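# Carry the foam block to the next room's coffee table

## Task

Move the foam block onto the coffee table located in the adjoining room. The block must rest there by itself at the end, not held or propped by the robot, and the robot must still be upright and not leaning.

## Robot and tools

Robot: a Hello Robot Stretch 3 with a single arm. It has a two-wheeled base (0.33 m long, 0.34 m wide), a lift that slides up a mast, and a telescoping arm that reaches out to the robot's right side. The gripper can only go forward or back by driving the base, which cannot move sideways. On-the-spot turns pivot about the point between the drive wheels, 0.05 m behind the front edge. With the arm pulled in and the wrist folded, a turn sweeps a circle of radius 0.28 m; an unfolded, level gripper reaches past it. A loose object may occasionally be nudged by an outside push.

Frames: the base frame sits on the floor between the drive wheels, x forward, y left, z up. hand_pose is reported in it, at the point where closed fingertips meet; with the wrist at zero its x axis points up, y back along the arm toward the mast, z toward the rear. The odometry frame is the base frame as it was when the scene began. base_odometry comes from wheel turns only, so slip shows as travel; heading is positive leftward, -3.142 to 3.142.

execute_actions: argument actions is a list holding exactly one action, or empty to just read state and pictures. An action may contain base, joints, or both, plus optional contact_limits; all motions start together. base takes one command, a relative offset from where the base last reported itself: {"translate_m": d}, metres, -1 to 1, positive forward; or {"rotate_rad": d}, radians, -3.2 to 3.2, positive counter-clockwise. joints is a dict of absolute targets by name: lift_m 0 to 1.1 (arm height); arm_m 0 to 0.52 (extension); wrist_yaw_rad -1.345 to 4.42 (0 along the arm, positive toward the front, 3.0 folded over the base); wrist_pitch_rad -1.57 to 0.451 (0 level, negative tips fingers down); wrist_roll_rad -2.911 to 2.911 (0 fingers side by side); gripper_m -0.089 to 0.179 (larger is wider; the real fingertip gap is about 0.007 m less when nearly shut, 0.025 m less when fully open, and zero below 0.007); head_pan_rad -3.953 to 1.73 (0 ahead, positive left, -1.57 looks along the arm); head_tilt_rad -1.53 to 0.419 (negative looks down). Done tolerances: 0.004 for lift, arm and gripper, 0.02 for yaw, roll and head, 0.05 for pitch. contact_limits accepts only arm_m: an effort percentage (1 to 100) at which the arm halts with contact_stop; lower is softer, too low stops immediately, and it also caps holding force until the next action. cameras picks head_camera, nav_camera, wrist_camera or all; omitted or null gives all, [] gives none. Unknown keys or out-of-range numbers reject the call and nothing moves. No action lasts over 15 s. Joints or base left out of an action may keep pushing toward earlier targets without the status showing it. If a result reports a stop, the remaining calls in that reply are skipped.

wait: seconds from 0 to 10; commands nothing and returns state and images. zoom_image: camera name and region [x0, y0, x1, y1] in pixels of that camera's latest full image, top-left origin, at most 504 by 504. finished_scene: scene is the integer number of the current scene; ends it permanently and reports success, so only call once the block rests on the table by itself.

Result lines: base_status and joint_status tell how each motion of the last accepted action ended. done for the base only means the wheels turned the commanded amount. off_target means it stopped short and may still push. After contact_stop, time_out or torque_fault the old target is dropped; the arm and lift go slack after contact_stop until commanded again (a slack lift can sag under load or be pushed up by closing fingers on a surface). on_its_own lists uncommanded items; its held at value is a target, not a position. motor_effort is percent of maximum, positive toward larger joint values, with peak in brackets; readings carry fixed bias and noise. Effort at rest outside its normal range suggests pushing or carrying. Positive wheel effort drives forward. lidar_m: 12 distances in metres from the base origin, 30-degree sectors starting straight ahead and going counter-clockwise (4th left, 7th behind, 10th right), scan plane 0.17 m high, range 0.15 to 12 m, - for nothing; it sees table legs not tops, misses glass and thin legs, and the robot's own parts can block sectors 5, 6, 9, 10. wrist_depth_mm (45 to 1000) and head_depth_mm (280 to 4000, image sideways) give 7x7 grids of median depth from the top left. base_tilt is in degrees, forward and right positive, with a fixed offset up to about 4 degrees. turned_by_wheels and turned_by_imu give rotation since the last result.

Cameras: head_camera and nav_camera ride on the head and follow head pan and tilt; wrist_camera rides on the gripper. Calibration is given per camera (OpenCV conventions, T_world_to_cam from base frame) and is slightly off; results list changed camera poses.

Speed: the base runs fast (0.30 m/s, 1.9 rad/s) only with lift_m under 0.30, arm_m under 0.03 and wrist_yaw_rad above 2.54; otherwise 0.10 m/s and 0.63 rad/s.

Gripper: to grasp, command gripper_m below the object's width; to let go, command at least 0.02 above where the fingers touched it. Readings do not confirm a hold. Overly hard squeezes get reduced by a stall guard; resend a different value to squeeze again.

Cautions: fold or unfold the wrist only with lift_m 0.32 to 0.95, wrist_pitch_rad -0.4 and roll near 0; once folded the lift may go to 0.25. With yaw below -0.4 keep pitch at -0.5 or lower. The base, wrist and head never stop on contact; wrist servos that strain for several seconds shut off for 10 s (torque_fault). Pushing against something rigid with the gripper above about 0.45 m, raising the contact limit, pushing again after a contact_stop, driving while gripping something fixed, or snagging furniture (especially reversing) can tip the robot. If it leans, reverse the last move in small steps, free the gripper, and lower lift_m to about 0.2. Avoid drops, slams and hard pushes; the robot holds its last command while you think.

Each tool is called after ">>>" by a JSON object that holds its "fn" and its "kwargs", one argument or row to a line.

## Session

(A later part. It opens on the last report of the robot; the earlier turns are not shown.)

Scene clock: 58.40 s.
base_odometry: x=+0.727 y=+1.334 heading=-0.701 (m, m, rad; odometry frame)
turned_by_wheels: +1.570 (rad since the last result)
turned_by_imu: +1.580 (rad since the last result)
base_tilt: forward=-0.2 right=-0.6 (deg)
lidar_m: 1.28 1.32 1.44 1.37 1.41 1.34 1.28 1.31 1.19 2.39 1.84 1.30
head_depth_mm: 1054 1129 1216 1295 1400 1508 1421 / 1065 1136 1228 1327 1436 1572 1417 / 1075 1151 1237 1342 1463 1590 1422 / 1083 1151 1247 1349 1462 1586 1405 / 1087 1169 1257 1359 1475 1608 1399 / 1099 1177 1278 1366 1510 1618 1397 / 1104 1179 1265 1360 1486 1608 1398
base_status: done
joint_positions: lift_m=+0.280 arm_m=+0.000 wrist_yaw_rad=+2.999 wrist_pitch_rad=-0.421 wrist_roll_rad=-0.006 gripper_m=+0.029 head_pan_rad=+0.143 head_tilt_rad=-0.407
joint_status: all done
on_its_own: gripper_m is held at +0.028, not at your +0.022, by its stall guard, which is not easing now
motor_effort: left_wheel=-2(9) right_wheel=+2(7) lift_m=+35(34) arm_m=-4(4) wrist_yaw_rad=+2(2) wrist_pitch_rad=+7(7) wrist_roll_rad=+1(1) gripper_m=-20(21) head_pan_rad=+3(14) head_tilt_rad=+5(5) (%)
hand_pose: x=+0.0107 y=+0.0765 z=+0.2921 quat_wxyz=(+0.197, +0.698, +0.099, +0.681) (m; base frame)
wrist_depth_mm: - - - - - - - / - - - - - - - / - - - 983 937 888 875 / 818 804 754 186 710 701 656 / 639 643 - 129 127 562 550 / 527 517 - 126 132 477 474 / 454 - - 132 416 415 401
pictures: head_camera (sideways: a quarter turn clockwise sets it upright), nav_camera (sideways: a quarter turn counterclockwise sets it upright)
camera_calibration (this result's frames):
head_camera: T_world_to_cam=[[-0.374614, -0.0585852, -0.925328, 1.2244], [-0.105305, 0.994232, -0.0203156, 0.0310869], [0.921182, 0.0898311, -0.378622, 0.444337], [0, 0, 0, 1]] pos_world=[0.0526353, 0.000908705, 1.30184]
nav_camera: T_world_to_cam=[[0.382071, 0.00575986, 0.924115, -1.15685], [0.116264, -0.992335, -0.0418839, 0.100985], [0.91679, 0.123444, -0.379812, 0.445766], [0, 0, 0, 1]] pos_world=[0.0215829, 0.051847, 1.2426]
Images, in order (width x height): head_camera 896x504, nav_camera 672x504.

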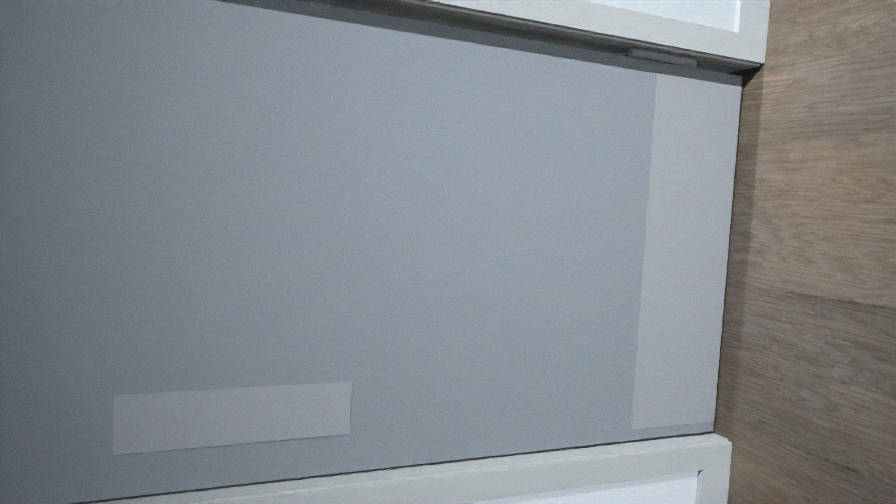

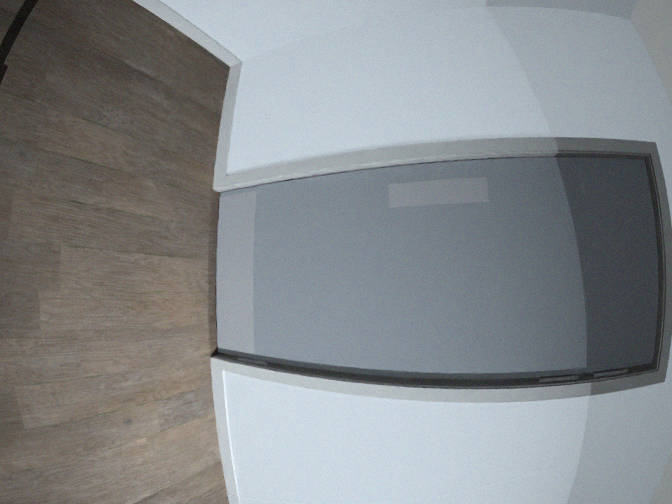

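>>> {"fn": "execute_actions", "kwargs": {
  "actions": [
    {"base":{"rotate_rad":0.17},"joints":{"head_pan_rad":0}}
  ],
  "cameras": []
}}

>>> {"fn": "execute_actions", "kwargs": {
  "actions": [
    {"base":{"translate_m":1.0}}
  ],
  "cameras": []
}}

>>> {"fn": "execute_actions", "kwargs": {
  "actions": [
    {"base":{"translate_m":0.8},"joints":{"lift_m":0.32}}
  ],
  "cameras": ["nav_camera"]
}}

Scene clock: 59.97 s.
base_odometry: x=+0.727 y=+1.334 heading=-0.531 (m, m, rad; odometry frame)
turned_by_wheels: +0.170 (rad since the last result)
turned_by_imu: +0.170 (rad since the last result)
base_tilt: forward=-0.1 right=-0.7 (deg)
lidar_m: 1.29 1.35 1.38 1.36 1.48 1.29 1.27 1.19 2.11 2.40 1.58 1.29
head_depth_mm: 1048 1119 1211 1305 1396 1513 1428 / 1062 1141 1229 1315 1428 1559 1426 / 1071 1151 1234 1342 1457 1575 1415 / 1085 1167 1245 1353 1479 1582 1415 / 1099 1173 1265 1374 1500 1617 1404 / 1111 1188 1276 1388 1522 1613 1402 / 1111 1191 1275 1359 1489 1593 1395
base_status: done
joint_positions: lift_m=+0.280 arm_m=+0.000 wrist_yaw_rad=+2.999 wrist_pitch_rad=-0.421 wrist_roll_rad=-0.006 gripper_m=+0.029 head_pan_rad=+0.007 head_tilt_rad=-0.407
joint_status: all done
on_its_own: gripper_m is held at +0.028, not at your +0.022, by its stall guard, which is not easing now
motor_effort: left_wheel=-2(9) right_wheel=+1(6) lift_m=+34(34) arm_m=-4(4) wrist_yaw_rad=+2(2) wrist_pitch_rad=+7(7) wrist_roll_rad=+1(1) gripper_m=-20(21) head_pan_rad=-3(15) head_tilt_rad=+4(5) (%)
hand_pose: x=+0.0107 y=+0.0765 z=+0.2921 quat_wxyz=(+0.197, +0.698, +0.099, +0.681) (m; base frame)
wrist_depth_mm: - - - - - - - / - - - - - - - / - - - 979 948 904 901 / 830 804 763 186 706 683 673 / 654 637 - 129 127 570 545 / 530 527 - 125 132 471 466 / 451 - - 132 415 413 401
pictures: none
No camera images: the call's "cameras" was empty. Leave "cameras" out to get every camera's image.

Scene clock: 64.97 s.
base_odometry: x=+1.590 y=+0.827 heading=-0.531 (m, m, rad; odometry frame)
turned_by_wheels: +0.000 (rad since the last result)
turned_by_imu: +0.005 (rad since the last result)
base_tilt: forward=-0.2 right=-0.6 (deg)
lidar_m: 0.29 0.32 0.46 1.23 1.34 2.05 2.27 2.07 2.56 0.66 0.37 0.30
head_depth_mm: - - - - 285 304 336 / - - - - 287 309 342 / - - - - 289 315 349 / - - - - 292 320 355 / - - - - 295 325 362 / - - - 283 300 332 369 / - - - 285 305 337 376
base_status: done
joint_positions: lift_m=+0.280 arm_m=+0.000 wrist_yaw_rad=+2.999 wrist_pitch_rad=-0.421 wrist_roll_rad=-0.006 gripper_m=+0.029 head_pan_rad=+0.007 head_tilt_rad=-0.407
joint_status: not commanded
on_its_own: gripper_m is held at +0.028, not at your +0.022, by its stall guard, which is not easing now
motor_effort: left_wheel=-3(5) right_wheel=+1(6) lift_m=+35(34) arm_m=-4(4) wrist_yaw_rad=+2(2) wrist_pitch_rad=+7(7) wrist_roll_rad=+1(1) gripper_m=-19(20) head_pan_rad=-3(3) head_tilt_rad=+4(5) (%)
hand_pose: x=+0.0107 y=+0.0765 z=+0.2921 quat_wxyz=(+0.197, +0.698, +0.099, +0.681) (m; base frame)
wrist_depth_mm: - - - - 937 420 339 / - - - - 954 443 344 / - - - 975 855 468 344 / 828 783 774 185 709 513 347 / 645 631 - 129 127 530 348 / 529 523 - 125 132 474 353 / 453 - - 131 416 413 354
pictures: none
No camera images: the call's "cameras" was empty. Leave "cameras" out to get every camera's image.

Scene clock: 73.63 s.
base_odometry: x=+2.280 y=+0.422 heading=-0.531 (m, m, rad; odometry frame)
turned_by_wheels: +0.000 (rad since the last result)
turned_by_imu: -0.022 (rad since the last result)
base_tilt: forward=-0.1 right=-0.8 (deg)
lidar_m: 1.70 1.45 1.15 1.13 0.52 0.51 3.04 0.62 0.27 0.21 0.21 0.22
head_depth_mm: 1401 1495 1609 1744 1877 1730 1421 / 1404 1514 1618 1759 1913 1736 1416 / 1430 1532 1645 1787 1922 1726 1416 / 1437 1543 1660 1799 1956 1725 1405 / 1455 1562 1684 1820 1991 1734 1403 / 1469 1571 1689 1837 2004 1732 1404 / 1486 1595 1703 1862 1996 1710 1396
base_status: done
joint_positions: lift_m=+0.320 arm_m=+0.000 wrist_yaw_rad=+3.001 wrist_pitch_rad=-0.421 wrist_roll_rad=-0.006 gripper_m=+0.032 head_pan_rad=+0.007 head_tilt_rad=-0.407
joint_status: all done
on_its_own: gripper_m is held at +0.031, not at your +0.022, by its stall guard, which is not easing now
motor_effort: left_wheel=-1(10) right_wheel=+2(40) lift_m=+40(43) arm_m=+0(4) wrist_yaw_rad=-1(24) wrist_pitch_rad=+7(7) wrist_roll_rad=+1(1) gripper_m=-20(20) head_pan_rad=-3(2) head_tilt_rad=+4(4) (%)
hand_pose: x=+0.0101 y=+0.0768 z=+0.3318 quat_wxyz=(+0.196, +0.698, +0.100, +0.682) (m; base frame)
wrist_depth_mm: 483 - - - - - - / 480 601 - - - - - / 471 629 - - - 975 940 / 450 637 835 187 784 757 759 / 475 639 - 129 126 624 608 / 521 564 - 125 132 521 511 / 497 500 - 132 456 454 439
pictures: nav_camera (sideways: a quarter turn counterclockwise sets it upright)
camera_calibration (this result's frames):
nav_camera: T_world_to_cam=[[0.378924, -0.0461839, 0.924275, -1.15704], [-0.0195606, -0.998931, -0.041895, 0.101828], [0.925221, -0.00220431, -0.379422, 0.445207], [0, 0, 0, 1]] pos_world=[0.0285056, 0.0492641, 1.24261]
Images, in order (width x height): nav_camera 672x504.

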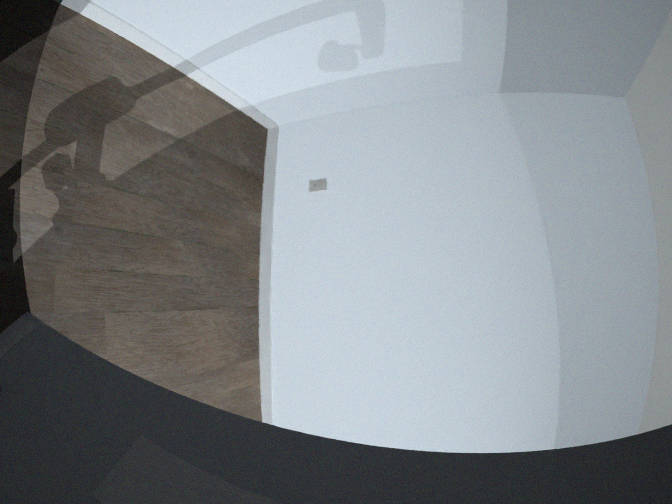

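>>> {"fn": "execute_actions", "kwargs": {
  "actions": [
    {"base":{"translate_m":0.7},"joints":{"head_pan_rad":-1.7}}
  ],
  "cameras": ["nav_camera","head_camera"]
}}

Scene clock: 81.83 s.
base_odometry: x=+2.883 y=+0.067 heading=-0.531 (m, m, rad; odometry frame)
turned_by_wheels: +0.000 (rad since the last result)
turned_by_imu: -0.003 (rad since the last result)
base_tilt: forward=-0.1 right=-0.7 (deg)
lidar_m: 1.00 1.08 1.06 1.05 1.14 1.13 1.38 1.30 1.81 2.04 1.28 1.02
head_depth_mm: 2305 2476 2693 2848 2246 1763 1417 / 2322 2486 2650 2695 2250 1736 1413 / 2332 2480 2676 2371 2253 1737 1416 / 2320 2437 2658 2370 2233 1734 1414 / 2312 2478 2628 2357 2246 1723 1415 / 2302 2466 2643 2773 2206 1723 1394 / 2299 2455 2652 2802 2203 1724 1394
base_status: done
joint_positions: lift_m=+0.320 arm_m=+0.000 wrist_yaw_rad=+3.001 wrist_pitch_rad=-0.421 wrist_roll_rad=-0.006 gripper_m=+0.032 head_pan_rad=-1.694 head_tilt_rad=-0.404
joint_status: all done
on_its_own: gripper_m is held at +0.031, not at your +0.022, by its stall guard, which is not easing now
motor_effort: left_wheel=-1(7) right_wheel=-1(19) lift_m=+39(40) arm_m=+4(22) wrist_yaw_rad=+0(9) wrist_pitch_rad=+7(7) wrist_roll_rad=+1(1) gripper_m=-19(19) head_pan_rad=-2(40) head_tilt_rad=+3(5) (%)
hand_pose: x=+0.0102 y=+0.0771 z=+0.3319 quat_wxyz=(+0.196, +0.698, +0.100, +0.682) (m; base frame)
wrist_depth_mm: 995 - 981 - 972 - - / - - - - - - - / - - - - - - 948 / 905 859 849 186 788 751 742 / 712 688 - 129 126 619 604 / 581 574 - 125 132 521 512 / 496 502 - 132 458 453 441
pictures: head_camera (sideways: a quarter turn clockwise sets it upright), nav_camera (sideways: a quarter turn counterclockwise sets it upright)
camera_calibration (this result's frames):
head_camera: T_world_to_cam=[[0.0415489, 0.3742, -0.926417, 1.22328], [0.986972, -0.159616, -0.0202076, 0.0242834], [-0.155433, -0.913508, -0.375957, 0.447435], [0, 0, 0, 1]] pos_world=[-0.00524707, -0.0451397, 1.30198]
nav_camera: T_world_to_cam=[[-0.0944785, -0.367522, 0.925203, -1.15536], [-0.988042, 0.148365, -0.0419597, 0.10782], [-0.121847, -0.918104, -0.377145, 0.448631], [0, 0, 0, 1]] pos_world=[0.0520383, -0.0287278, 1.24267]
Images, in order (width x height): head_camera 896x504, nav_camera 672x504.

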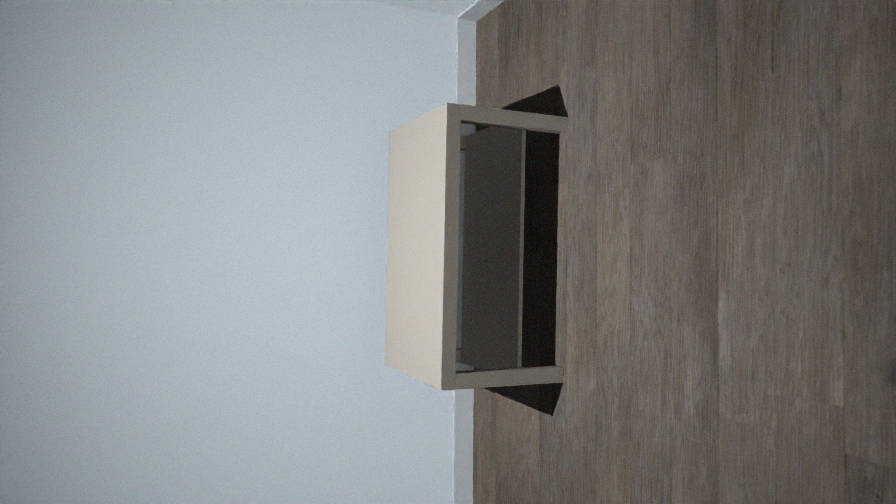

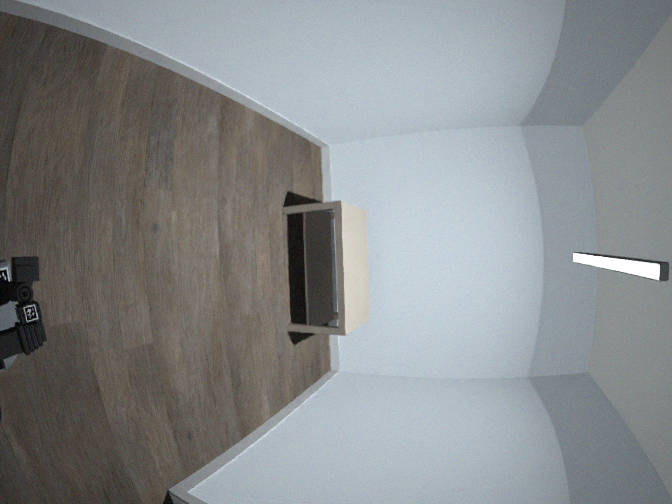

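>>> {"fn": "execute_actions", "kwargs": {
  "actions": [
    {"joints":{"lift_m":0.28,"head_pan_rad":0,"head_tilt_rad":-0.6}}
  ],
  "cameras": []
}}

>>> {"fn": "execute_actions", "kwargs": {
  "actions": [
    {"base":{"rotate_rad":-1.745}}
  ],
  "cameras": []
}}

>>> {"fn": "execute_actions", "kwargs": {
  "actions": [
    {"base":{"translate_m":1.0}}
  ],
  "cameras": []
}}

>>> {"fn": "execute_actions", "kwargs": {
  "actions": [
    {"base":{"translate_m":0.55}}
  ],
  "cameras": []
}}

>>> {"fn": "execute_actions", "kwargs": {
  "actions": [
    {"base":{"rotate_rad":1.57},"joints":{"head_pan_rad":-1.57,"head_tilt_rad":-0.9}}
  ],
  "cameras": []
}}

>>> {"fn": "execute_actions", "kwargs": {
  "actions": [
    {"joints":{"lift_m":0.6}}
  ],
  "cameras": []
}}

>>> {"fn": "execute_actions", "kwargs": {
  "actions": [
    {"joints":{"wrist_yaw_rad":0.0}}
  ],
  "cameras": []
}}

>>> {"fn": "execute_actions", "kwargs": {
  "actions": [
    {"joints":{"wrist_pitch_rad":-0.16,"arm_m":0.3,"lift_m":0.5}}
  ],
  "cameras": ["head_camera","wrist_camera"]
}}

Scene clock: 83.47 s.
base_odometry: x=+2.883 y=+0.067 heading=-0.531 (m, m, rad; odometry frame)
turned_by_wheels: +0.000 (rad since the last result)
turned_by_imu: +0.000 (rad since the last result)
base_tilt: forward=-0.1 right=-0.6 (deg)
lidar_m: 1.01 1.09 1.07 1.05 1.14 1.13 1.14 1.24 1.81 2.04 1.28 1.02
head_depth_mm: 816 898 992 1114 1274 1416 1260 / 819 907 1007 1132 1293 1448 1248 / 829 915 1020 1151 1307 1433 1255 / 834 920 1027 1158 1327 1451 1250 / 848 931 1032 1167 1341 1459 1247 / 851 940 1049 1186 1368 1450 1245 / 858 949 1061 1201 1375 1455 1240
base_status: not commanded
joint_positions: lift_m=+0.280 arm_m=+0.000 wrist_yaw_rad=+3.001 wrist_pitch_rad=-0.421 wrist_roll_rad=-0.006 gripper_m=+0.032 head_pan_rad=-0.007 head_tilt_rad=-0.592
joint_status: all done
on_its_own: gripper_m is held at +0.031, not at your +0.022, by its stall guard, which is not easing now
motor_effort: left_wheel=-1(1) right_wheel=+0(1) lift_m=+34(37) arm_m=+4(3) wrist_yaw_rad=-1(0) wrist_pitch_rad=+7(7) wrist_roll_rad=+1(1) gripper_m=-20(19) head_pan_rad=+3(34) head_tilt_rad=-5(26) (%)
hand_pose: x=+0.0102 y=+0.0771 z=+0.2921 quat_wxyz=(+0.196, +0.698, +0.100, +0.682) (m; base frame)
wrist_depth_mm: 974 - 962 - 973 991 986 / - - - - - - - / - - - 996 938 901 864 / 823 795 765 186 716 691 671 / 648 633 - 129 126 569 545 / 536 526 - 125 132 472 459 / 453 - - 132 409 410 400
pictures: none
No camera images: the call's "cameras" was empty. Leave "cameras" out to get every camera's image.

Scene clock: 85.70 s.
base_odometry: x=+2.883 y=+0.067 heading=-2.276 (m, m, rad; odometry frame)
turned_by_wheels: -1.745 (rad since the last result)
turned_by_imu: -1.757 (rad since the last result)
base_tilt: forward=-0.4 right=-0.5 (deg)
lidar_m: 2.03 1.50 1.06 1.00 1.03 1.11 1.05 1.08 1.18 0.96 1.07 1.51
head_depth_mm: 2353 2593 2756 2259 1793 1479 1252 / 2351 2586 2824 2272 1782 1485 1259 / 2336 2535 2269 2259 1777 1473 1250 / 2329 2543 2342 2232 1780 1457 1254 / 2298 2525 2336 2244 1751 1458 1245 / 2279 2518 2236 2231 1772 1458 1249 / 2254 2473 2709 2218 1746 1452 1237
base_status: done
joint_positions: lift_m=+0.280 arm_m=+0.000 wrist_yaw_rad=+3.001 wrist_pitch_rad=-0.421 wrist_roll_rad=-0.006 gripper_m=+0.032 head_pan_rad=-0.007 head_tilt_rad=-0.593
joint_status: not commanded
on_its_own: gripper_m is held at +0.031, not at your +0.022, by its stall guard, which is not easing now
motor_effort: left_wheel=+2(10) right_wheel=-3(5) lift_m=+34(34) arm_m=+3(4) wrist_yaw_rad=+0(0) wrist_pitch_rad=+7(7) wrist_roll_rad=+1(1) gripper_m=-20(19) head_pan_rad=+3(3) head_tilt_rad=-4(5) (%)
hand_pose: x=+0.0102 y=+0.0771 z=+0.2921 quat_wxyz=(+0.196, +0.698, +0.100, +0.682) (m; base frame)
wrist_depth_mm: 853 - 892 961 - - - / 899 943 - - - - - / 968 986 - 982 942 895 884 / 824 799 768 187 733 698 666 / 640 629 - 129 127 565 542 / 528 526 - 126 132 475 466 / 453 - - 132 413 407 398
pictures: none
No camera images: the call's "cameras" was empty. Leave "cameras" out to get every camera's image.

Scene clock: 90.70 s.
base_odometry: x=+2.235 y=-0.694 heading=-2.276 (m, m, rad; odometry frame)
turned_by_wheels: +0.000 (rad since the last result)
turned_by_imu: +0.005 (rad since the last result)
base_tilt: forward=-0.2 right=-0.5 (deg)
lidar_m: 1.55 1.08 1.11 1.05 1.08 1.43 2.05 1.62 1.17 1.07 1.10 1.08
head_depth_mm: 1475 1628 1818 2048 1693 1473 1263 / 1469 1623 1813 1488 1495 1466 1257 / 1452 1596 1797 1481 1533 1463 1251 / 1447 1597 1764 1467 1526 1466 1250 / 1438 1590 1770 1473 1521 1459 1247 / 1421 1576 1749 1454 1514 1451 1241 / 1423 1565 1729 1451 1379 1439 1240
base_status: done
joint_positions: lift_m=+0.280 arm_m=+0.000 wrist_yaw_rad=+3.001 wrist_pitch_rad=-0.421 wrist_roll_rad=-0.006 gripper_m=+0.032 head_pan_rad=-0.007 head_tilt_rad=-0.593
joint_status: not commanded
on_its_own: gripper_m is held at +0.031, not at your +0.022, by its stall guard, which is not easing now
motor_effort: left_wheel=+1(11) right_wheel=-2(4) lift_m=+35(34) arm_m=+3(3) wrist_yaw_rad=+0(0) wrist_pitch_rad=+7(7) wrist_roll_rad=+1(1) gripper_m=-19(19) head_pan_rad=+3(4) head_tilt_rad=-4(4) (%)
hand_pose: x=+0.0102 y=+0.0771 z=+0.2921 quat_wxyz=(+0.196, +0.698, +0.100, +0.682) (m; base frame)
wrist_depth_mm: 901 - 968 - - - - / 965 - - - - - - / - - - 980 934 920 860 / 829 802 756 186 726 698 675 / 643 631 - 129 127 571 551 / 527 519 - 125 133 468 469 / 447 - - 131 418 410 400
pictures: none
No camera images: the call's "cameras" was empty. Leave "cameras" out to get every camera's image.

Scene clock: 94.17 s.
base_odometry: x=+1.878 y=-1.113 heading=-2.276 (m, m, rad; odometry frame)
turned_by_wheels: +0.000 (rad since the last result)
turned_by_imu: +0.003 (rad since the last result)
base_tilt: forward=-0.2 right=-0.7 (deg)
lidar_m: 1.16 0.60 0.63 1.07 1.11 1.47 2.60 1.59 1.10 1.05 1.08 0.60
head_depth_mm: 989 1087 1217 1379 1209 967 860 / 980 1083 1212 1373 1166 967 859 / 972 1077 1206 1347 1166 963 855 / 968 1068 1193 1347 1164 959 853 / 963 1066 1176 1336 1156 959 852 / 955 1057 1178 1318 1154 956 848 / 952 1047 1160 1308 1152 949 829
base_status: done
joint_positions: lift_m=+0.280 arm_m=+0.000 wrist_yaw_rad=+3.001 wrist_pitch_rad=-0.421 wrist_roll_rad=-0.006 gripper_m=+0.032 head_pan_rad=-0.007 head_tilt_rad=-0.593
joint_status: not commanded
on_its_own: gripper_m is held at +0.031, not at your +0.022, by its stall guard, which is not easing now
motor_effort: left_wheel=+1(9) right_wheel=-1(3) lift_m=+35(34) arm_m=+3(3) wrist_yaw_rad=+0(0) wrist_pitch_rad=+7(7) wrist_roll_rad=+1(1) gripper_m=-19(17) head_pan_rad=+4(3) head_tilt_rad=-4(4) (%)
hand_pose: x=+0.0102 y=+0.0771 z=+0.2921 quat_wxyz=(+0.196, +0.698, +0.100, +0.682) (m; base frame)
wrist_depth_mm: 916 - 983 - - - 470 / 966 - - - - - 519 / - - - 982 940 854 549 / 832 790 775 186 723 632 646 / 635 628 - 129 127 565 545 / 536 532 - 125 132 479 465 / 458 - - 132 414 413 400
pictures: none
No camera images: the call's "cameras" was empty. Leave "cameras" out to get every camera's image.

Scene clock: 96.30 s.
base_odometry: x=+1.879 y=-1.113 heading=-0.706 (m, m, rad; odometry frame)
turned_by_wheels: +1.570 (rad since the last result)
turned_by_imu: +1.581 (rad since the last result)
base_tilt: forward=-0.1 right=-0.7 (deg)
lidar_m: 1.08 1.10 1.46 2.60 1.61 1.10 1.05 1.07 0.61 1.16 0.60 0.63
head_depth_mm: 1064 1240 1406 1069 961 1219 1138 / 1063 1232 1252 1065 961 1246 1132 / 1055 1221 1240 1058 961 1237 1164 / 1050 1220 1235 1058 950 1227 1158 / 1044 1214 1233 1051 952 1232 1126 / 1046 1202 1221 1049 935 1219 1119 / 1036 1205 1215 1039 930 1226 1116
base_status: done
joint_positions: lift_m=+0.280 arm_m=+0.000 wrist_yaw_rad=+3.001 wrist_pitch_rad=-0.421 wrist_roll_rad=-0.006 gripper_m=+0.032 head_pan_rad=-1.563 head_tilt_rad=-0.889
joint_status: all done
on_its_own: gripper_m is held at +0.031, not at your +0.022, by its stall guard, which is not easing now
motor_effort: left_wheel=-2(9) right_wheel=+2(7) lift_m=+35(34) arm_m=+3(3) wrist_yaw_rad=+0(1) wrist_pitch_rad=+7(7) wrist_roll_rad=+1(1) gripper_m=-19(20) head_pan_rad=-3(37) head_tilt_rad=-6(34) (%)
hand_pose: x=+0.0102 y=+0.0771 z=+0.2921 quat_wxyz=(+0.196, +0.698, +0.100, +0.682) (m; base frame)
wrist_depth_mm: - - - - - - - / - - - - - - - / - - - 990 944 898 878 / 809 790 760 186 731 694 681 / 654 634 - 129 126 566 548 / 532 520 - 125 132 469 467 / 456 - - 132 412 411 402
pictures: none
No camera images: the call's "cameras" was empty. Leave "cameras" out to get every camera's image.

Scene clock: 100.03 s.
base_odometry: x=+1.879 y=-1.113 heading=-0.706 (m, m, rad; odometry frame)
turned_by_wheels: +0.000 (rad since the last result)
turned_by_imu: -0.001 (rad since the last result)
base_tilt: forward=+0.1 right=-0.8 (deg)
lidar_m: 1.08 1.10 1.46 2.60 1.62 1.10 1.05 1.07 0.60 1.16 0.60 0.63
head_depth_mm: 1064 1241 1403 1062 968 1223 1131 / 1064 1226 1241 1063 960 1268 - / 1053 1228 1230 1060 957 1260 1116 / 1047 1220 1235 1053 951 1255 - / 1042 1212 1235 1049 952 1247 1108 / 1046 1207 1229 1046 929 1222 1120 / 1035 1204 1213 1041 929 1221 1115
base_status: not commanded
joint_positions: lift_m=+0.600 arm_m=+0.000 wrist_yaw_rad=+3.001 wrist_pitch_rad=-0.421 wrist_roll_rad=-0.006 gripper_m=+0.032 head_pan_rad=-1.563 head_tilt_rad=-0.889
joint_status: all done
on_its_own: gripper_m is held at +0.031, not at your +0.022, by its stall guard, which is not easing now
motor_effort: left_wheel=-3(3) right_wheel=+1(2) lift_m=+41(42) arm_m=+3(3) wrist_yaw_rad=+0(0) wrist_pitch_rad=+7(7) wrist_roll_rad=+1(1) gripper_m=-19(19) head_pan_rad=-4(2) head_tilt_rad=-6(6) (%)
hand_pose: x=+0.0102 y=+0.0771 z=+0.6119 quat_wxyz=(+0.196, +0.698, +0.100, +0.682) (m; base frame)
wrist_depth_mm: - - - - - - - / - - - - - - - / - - - - - - - / - - - 187 - - - / - - - 129 126 - 981 / 949 912 - 125 132 832 832 / 803 803 758 136 730 723 716
pictures: none
No camera images: the call's "cameras" was empty. Leave "cameras" out to get every camera's image.

Scene clock: 102.53 s.
base_odometry: x=+1.879 y=-1.113 heading=-0.706 (m, m, rad; odometry frame)
turned_by_wheels: +0.000 (rad since the last result)
turned_by_imu: -0.001 (rad since the last result)
base_tilt: forward=-0.1 right=-0.7 (deg)
lidar_m: 1.07 1.10 1.46 2.61 1.62 1.10 1.05 1.07 0.60 1.16 0.60 0.62
head_depth_mm: 1066 1239 1409 1067 963 1221 1134 / 1059 1230 1248 1063 961 1267 - / 1059 1228 1244 1058 957 1260 - / 1051 1214 1234 1059 725 - - / 1040 1214 1226 1053 946 1229 1123 / 1044 1207 1227 1051 931 1224 1122 / 1036 1197 1229 1042 928 1223 1111
base_status: not commanded
joint_positions: lift_m=+0.600 arm_m=+0.000 wrist_yaw_rad=+0.003 wrist_pitch_rad=-0.421 wrist_roll_rad=-0.006 gripper_m=+0.032 head_pan_rad=-1.563 head_tilt_rad=-0.889
joint_status: all done
on_its_own: gripper_m is held at +0.031, not at your +0.022, by its stall guard, which is not easing now
motor_effort: left_wheel=-3(3) right_wheel=+1(2) lift_m=+41(42) arm_m=+3(3) wrist_yaw_rad=-3(4) wrist_pitch_rad=+7(7) wrist_roll_rad=+1(1) gripper_m=-19(18) head_pan_rad=-2(3) head_tilt_rad=-6(6) (%)
hand_pose: x=-0.0209 y=-0.3688 z=+0.6119 quat_wxyz=(+0.694, +0.149, -0.689, -0.147) (m; base frame)
wrist_depth_mm: 812 793 822 820 818 838 835 / 902 886 888 877 895 884 924 / 993 923 713 687 647 621 992 / - 555 529 187 499 475 471 / 448 431 426 129 127 386 379 / 366 358 332 125 132 332 329 / 412 588 577 563 578 563 451
pictures: none
No camera images: the call's "cameras" was empty. Leave "cameras" out to get every camera's image.

Scene clock: 105.97 s.
base_odometry: x=+1.879 y=-1.113 heading=-0.706 (m, m, rad; odometry frame)
turned_by_wheels: +0.000 (rad since the last result)
turned_by_imu: -0.001 (rad since the last result)
base_tilt: forward=+0.1 right=-0.7 (deg)
lidar_m: 1.08 1.10 1.46 2.60 1.62 1.10 1.05 1.07 0.61 1.16 0.60 0.62
head_depth_mm: 1066 1248 1395 1067 963 1224 1135 / 1063 1231 1246 1062 959 1239 1152 / 1056 1229 1235 1078 1053 1239 1140 / 1053 1216 1234 992 953 1231 1138 / 1049 1221 1230 1047 948 1228 1125 / 1040 1201 1224 1048 928 1223 1113 / 1042 1197 1219 1038 928 1220 1118
base_status: not commanded
joint_positions: lift_m=+0.500 arm_m=+0.300 wrist_yaw_rad=+0.001 wrist_pitch_rad=-0.187 wrist_roll_rad=-0.006 gripper_m=+0.032 head_pan_rad=-1.563 head_tilt_rad=-0.889
joint_status: all done
on_its_own: gripper_m is held at +0.031, not at your +0.022, by its stall guard, which is not easing now
motor_effort: left_wheel=-3(2) right_wheel=+1(1) lift_m=+34(39) arm_m=+4(5) wrist_yaw_rad=-1(3) wrist_pitch_rad=+9(11) wrist_roll_rad=+1(1) gripper_m=-19(18) head_pan_rad=-2(3) head_tilt_rad=-6(6) (%)
hand_pose: x=-0.0212 y=-0.6920 z=+0.5676 quat_wxyz=(+0.706, +0.067, -0.702, -0.066) (m; base frame)
wrist_depth_mm: 542 546 561 552 558 550 558 / 583 577 582 585 584 586 593 / 609 610 618 614 621 622 622 / 641 650 653 186 651 659 647 / 449 441 426 129 126 388 373 / 339 333 300 125 132 298 292 / 269 269 260 233 248 246 239
pictures: head_camera (sideways: a quarter turn clockwise sets it upright), wrist_camera
camera_calibration (this result's frames):
head_camera: T_world_to_cam=[[-0.0105297, 0.764798, -0.644184, 0.855659], [0.999246, -0.0160331, -0.0353686, 0.0439287], [-0.0373781, -0.644071, -0.764052, 0.951606], [0, 0, 0, 1]] pos_world=[0.000683544, -0.0407998, 1.27983]
wrist_camera: T_world_to_cam=[[-0.998988, -0.0236546, -0.0382619, -0.010771], [0.0271155, 0.362022, -0.931775, 0.814527], [0.0358924, -0.931869, -0.361014, -0.267677], [0, 0, 0, 1]] pos_world=[-0.0232388, -0.544572, 0.661909]
Images, in order (width x height): head_camera 896x504, wrist_camera 644x364.

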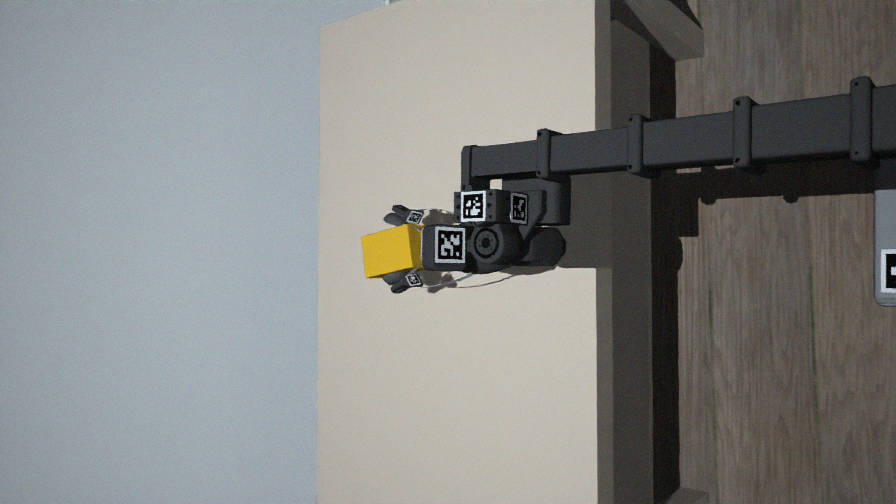

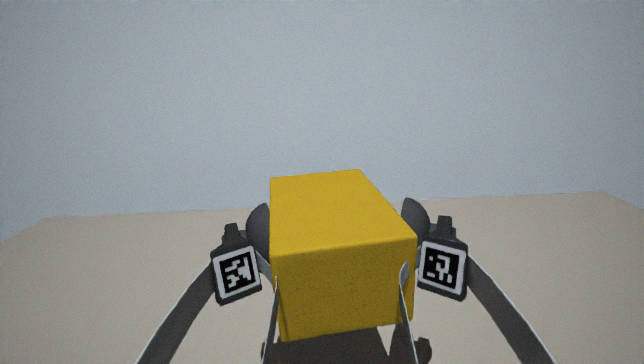

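>>> {"fn": "execute_actions", "kwargs": {
  "actions": [
    {"joints":{"lift_m":0.406}}
  ],
  "cameras": []
}}

>>> {"fn": "execute_actions", "kwargs": {
  "actions": [
    {"joints":{"gripper_m":0.14}}
  ],
  "cameras": []
}}

>>> {"fn": "execute_actions", "kwargs": {
  "actions": [
    {"joints":{"lift_m":0.5,"arm_m":0.15}}
  ],
  "cameras": ["head_camera"]
}}

Scene clock: 108.70 s.
base_odometry: x=+1.879 y=-1.113 heading=-0.706 (m, m, rad; odometry frame)
turned_by_wheels: +0.000 (rad since the last result)
turned_by_imu: -0.001 (rad since the last result)
base_tilt: forward=-0.1 right=-0.7 (deg)
lidar_m: 1.08 1.10 1.46 2.60 1.62 1.10 1.05 1.07 0.61 1.16 0.60 0.63
head_depth_mm: 1070 1241 1399 1067 964 1219 1132 / 1059 1228 1240 1061 960 1244 1143 / 1058 1232 1240 1060 973 1222 1126 / 1054 1217 1234 1017 1182 1237 1139 / 1046 1213 1229 1050 944 1227 1122 / 1038 1206 1224 1046 931 1230 1119 / 1032 1201 1225 1041 931 1210 1120
base_status: not commanded
joint_positions: lift_m=+0.406 arm_m=+0.300 wrist_yaw_rad=+0.001 wrist_pitch_rad=-0.187 wrist_roll_rad=-0.006 gripper_m=+0.032 head_pan_rad=-1.563 head_tilt_rad=-0.889
joint_status: all done
on_its_own: gripper_m is held at +0.031, not at your +0.022, by its stall guard, which is not easing now
motor_effort: left_wheel=-3(3) right_wheel=+2(2) lift_m=+34(33) arm_m=+4(4) wrist_yaw_rad=-1(1) wrist_pitch_rad=+9(8) wrist_roll_rad=+1(1) gripper_m=-19(19) head_pan_rad=-3(3) head_tilt_rad=-7(7) (%)
hand_pose: x=-0.0212 y=-0.6920 z=+0.4736 quat_wxyz=(+0.706, +0.067, -0.702, -0.066) (m; base frame)
wrist_depth_mm: 545 547 549 555 551 557 553 / 581 580 578 586 583 590 591 / 608 622 618 607 611 610 609 / 385 365 344 187 313 295 285 / 251 245 237 129 127 213 205 / 188 183 166 125 132 164 160 / 149 147 144 133 137 135 132
pictures: none
No camera images: the call's "cameras" was empty. Leave "cameras" out to get every camera's image.

Scene clock: 110.27 s.
base_odometry: x=+1.879 y=-1.113 heading=-0.706 (m, m, rad; odometry frame)
turned_by_wheels: +0.000 (rad since the last result)
turned_by_imu: +0.000 (rad since the last result)
base_tilt: forward=-0.3 right=-0.6 (deg)
lidar_m: 1.08 1.10 1.46 2.60 1.62 1.10 1.05 1.08 0.61 1.16 0.60 0.62
head_depth_mm: 1067 1237 1394 1064 962 1218 1136 / 1064 1239 1241 1063 954 1245 1142 / 1061 1223 1232 1060 978 1225 1133 / 1057 1223 1225 1038 1181 1230 1137 / 1043 1210 1231 1051 951 1238 1125 / 1045 1207 1225 1047 931 1224 1118 / 1041 1191 1215 1040 929 1221 1119
base_status: not commanded
joint_positions: lift_m=+0.406 arm_m=+0.300 wrist_yaw_rad=+0.001 wrist_pitch_rad=-0.184 wrist_roll_rad=-0.006 gripper_m=+0.140 head_pan_rad=-1.563 head_tilt_rad=-0.889
joint_status: all done
motor_effort: left_wheel=-3(3) right_wheel=+1(2) lift_m=+34(34) arm_m=+4(4) wrist_yaw_rad=-1(1) wrist_pitch_rad=+8(9) wrist_roll_rad=+1(1) gripper_m=+0(84) head_pan_rad=-2(3) head_tilt_rad=-6(7) (%)
hand_pose: x=-0.0212 y=-0.6922 z=+0.4742 quat_wxyz=(+0.707, +0.066, -0.702, -0.065) (m; base frame)
wrist_depth_mm: 546 544 550 557 553 564 560 / 573 581 582 583 576 587 586 / 612 609 614 621 634 602 610 / 383 365 345 202 315 300 289 / 252 249 228 140 207 225 206 / 189 195 172 127 155 158 161 / 153 146 143 134 138 135 133
pictures: none
No camera images: the call's "cameras" was empty. Leave "cameras" out to get every camera's image.

Scene clock: 112.63 s.
base_odometry: x=+1.879 y=-1.113 heading=-0.706 (m, m, rad; odometry frame)
turned_by_wheels: +0.000 (rad since the last result)
turned_by_imu: -0.001 (rad since the last result)
base_tilt: forward=-0.1 right=-0.7 (deg)
lidar_m: 1.08 1.10 1.46 2.60 1.62 1.10 1.05 1.07 0.60 1.16 0.60 0.63
head_depth_mm: 1065 1242 1400 1067 963 1226 1133 / 1064 1228 1245 1063 961 1240 1152 / 1056 1229 1242 1061 954 1215 1142 / 1054 1218 1240 1021 974 1231 1134 / 1045 1218 1227 1042 955 1232 1129 / 1044 1210 1226 1049 935 1225 1120 / 1039 1200 1221 1044 927 1223 1115
base_status: not commanded
joint_positions: lift_m=+0.500 arm_m=+0.150 wrist_yaw_rad=+0.001 wrist_pitch_rad=-0.182 wrist_roll_rad=-0.006 gripper_m=+0.140 head_pan_rad=-1.563 head_tilt_rad=-0.889
joint_status: all done
motor_effort: left_wheel=-3(3) right_wheel=+1(1) lift_m=+41(42) arm_m=-4(5) wrist_yaw_rad=-1(1) wrist_pitch_rad=+7(8) wrist_roll_rad=+1(1) gripper_m=+0(0) head_pan_rad=-2(3) head_tilt_rad=-6(7) (%)
hand_pose: x=-0.0212 y=-0.5429 z=+0.5684 quat_wxyz=(+0.707, +0.065, -0.702, -0.064) (m; base frame)
wrist_depth_mm: 672 665 686 689 677 675 700 / 732 709 707 713 721 734 725 / 754 762 770 761 772 767 779 / 806 800 633 597 567 545 806 / 467 451 425 350 397 411 380 / 346 355 322 306 307 288 295 / 274 267 262 256 251 244 241
pictures: head_camera (sideways: a quarter turn clockwise sets it upright)
camera_calibration (this result's frames):
head_camera: T_world_to_cam=[[-0.0105297, 0.764798, -0.644184, 0.855658], [0.999246, -0.0160332, -0.0353686, 0.0439287], [-0.0373782, -0.644071, -0.764052, 0.951606], [0, 0, 0, 1]] pos_world=[0.000683539, -0.0407998, 1.27983]
Images, in order (width x height): head_camera 896x504.

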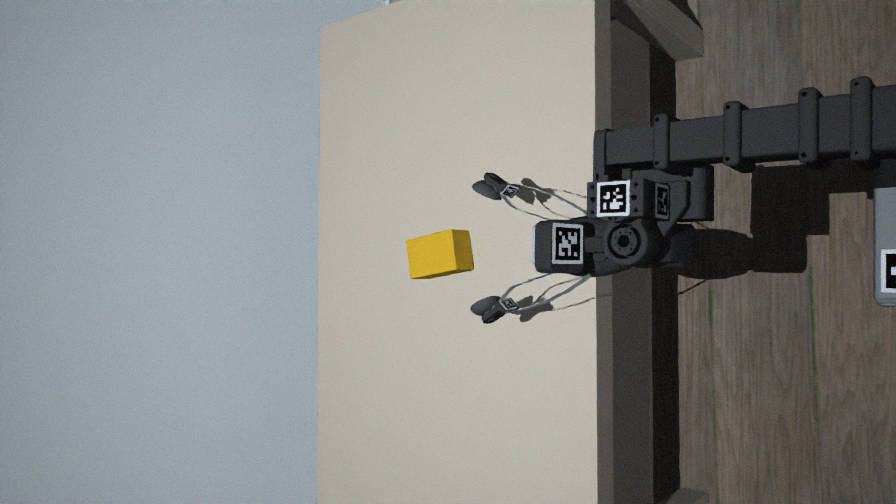

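>>> {"fn": "finished_scene", "kwargs": {
  "scene": 2
}}

The scene is finished: the task was done.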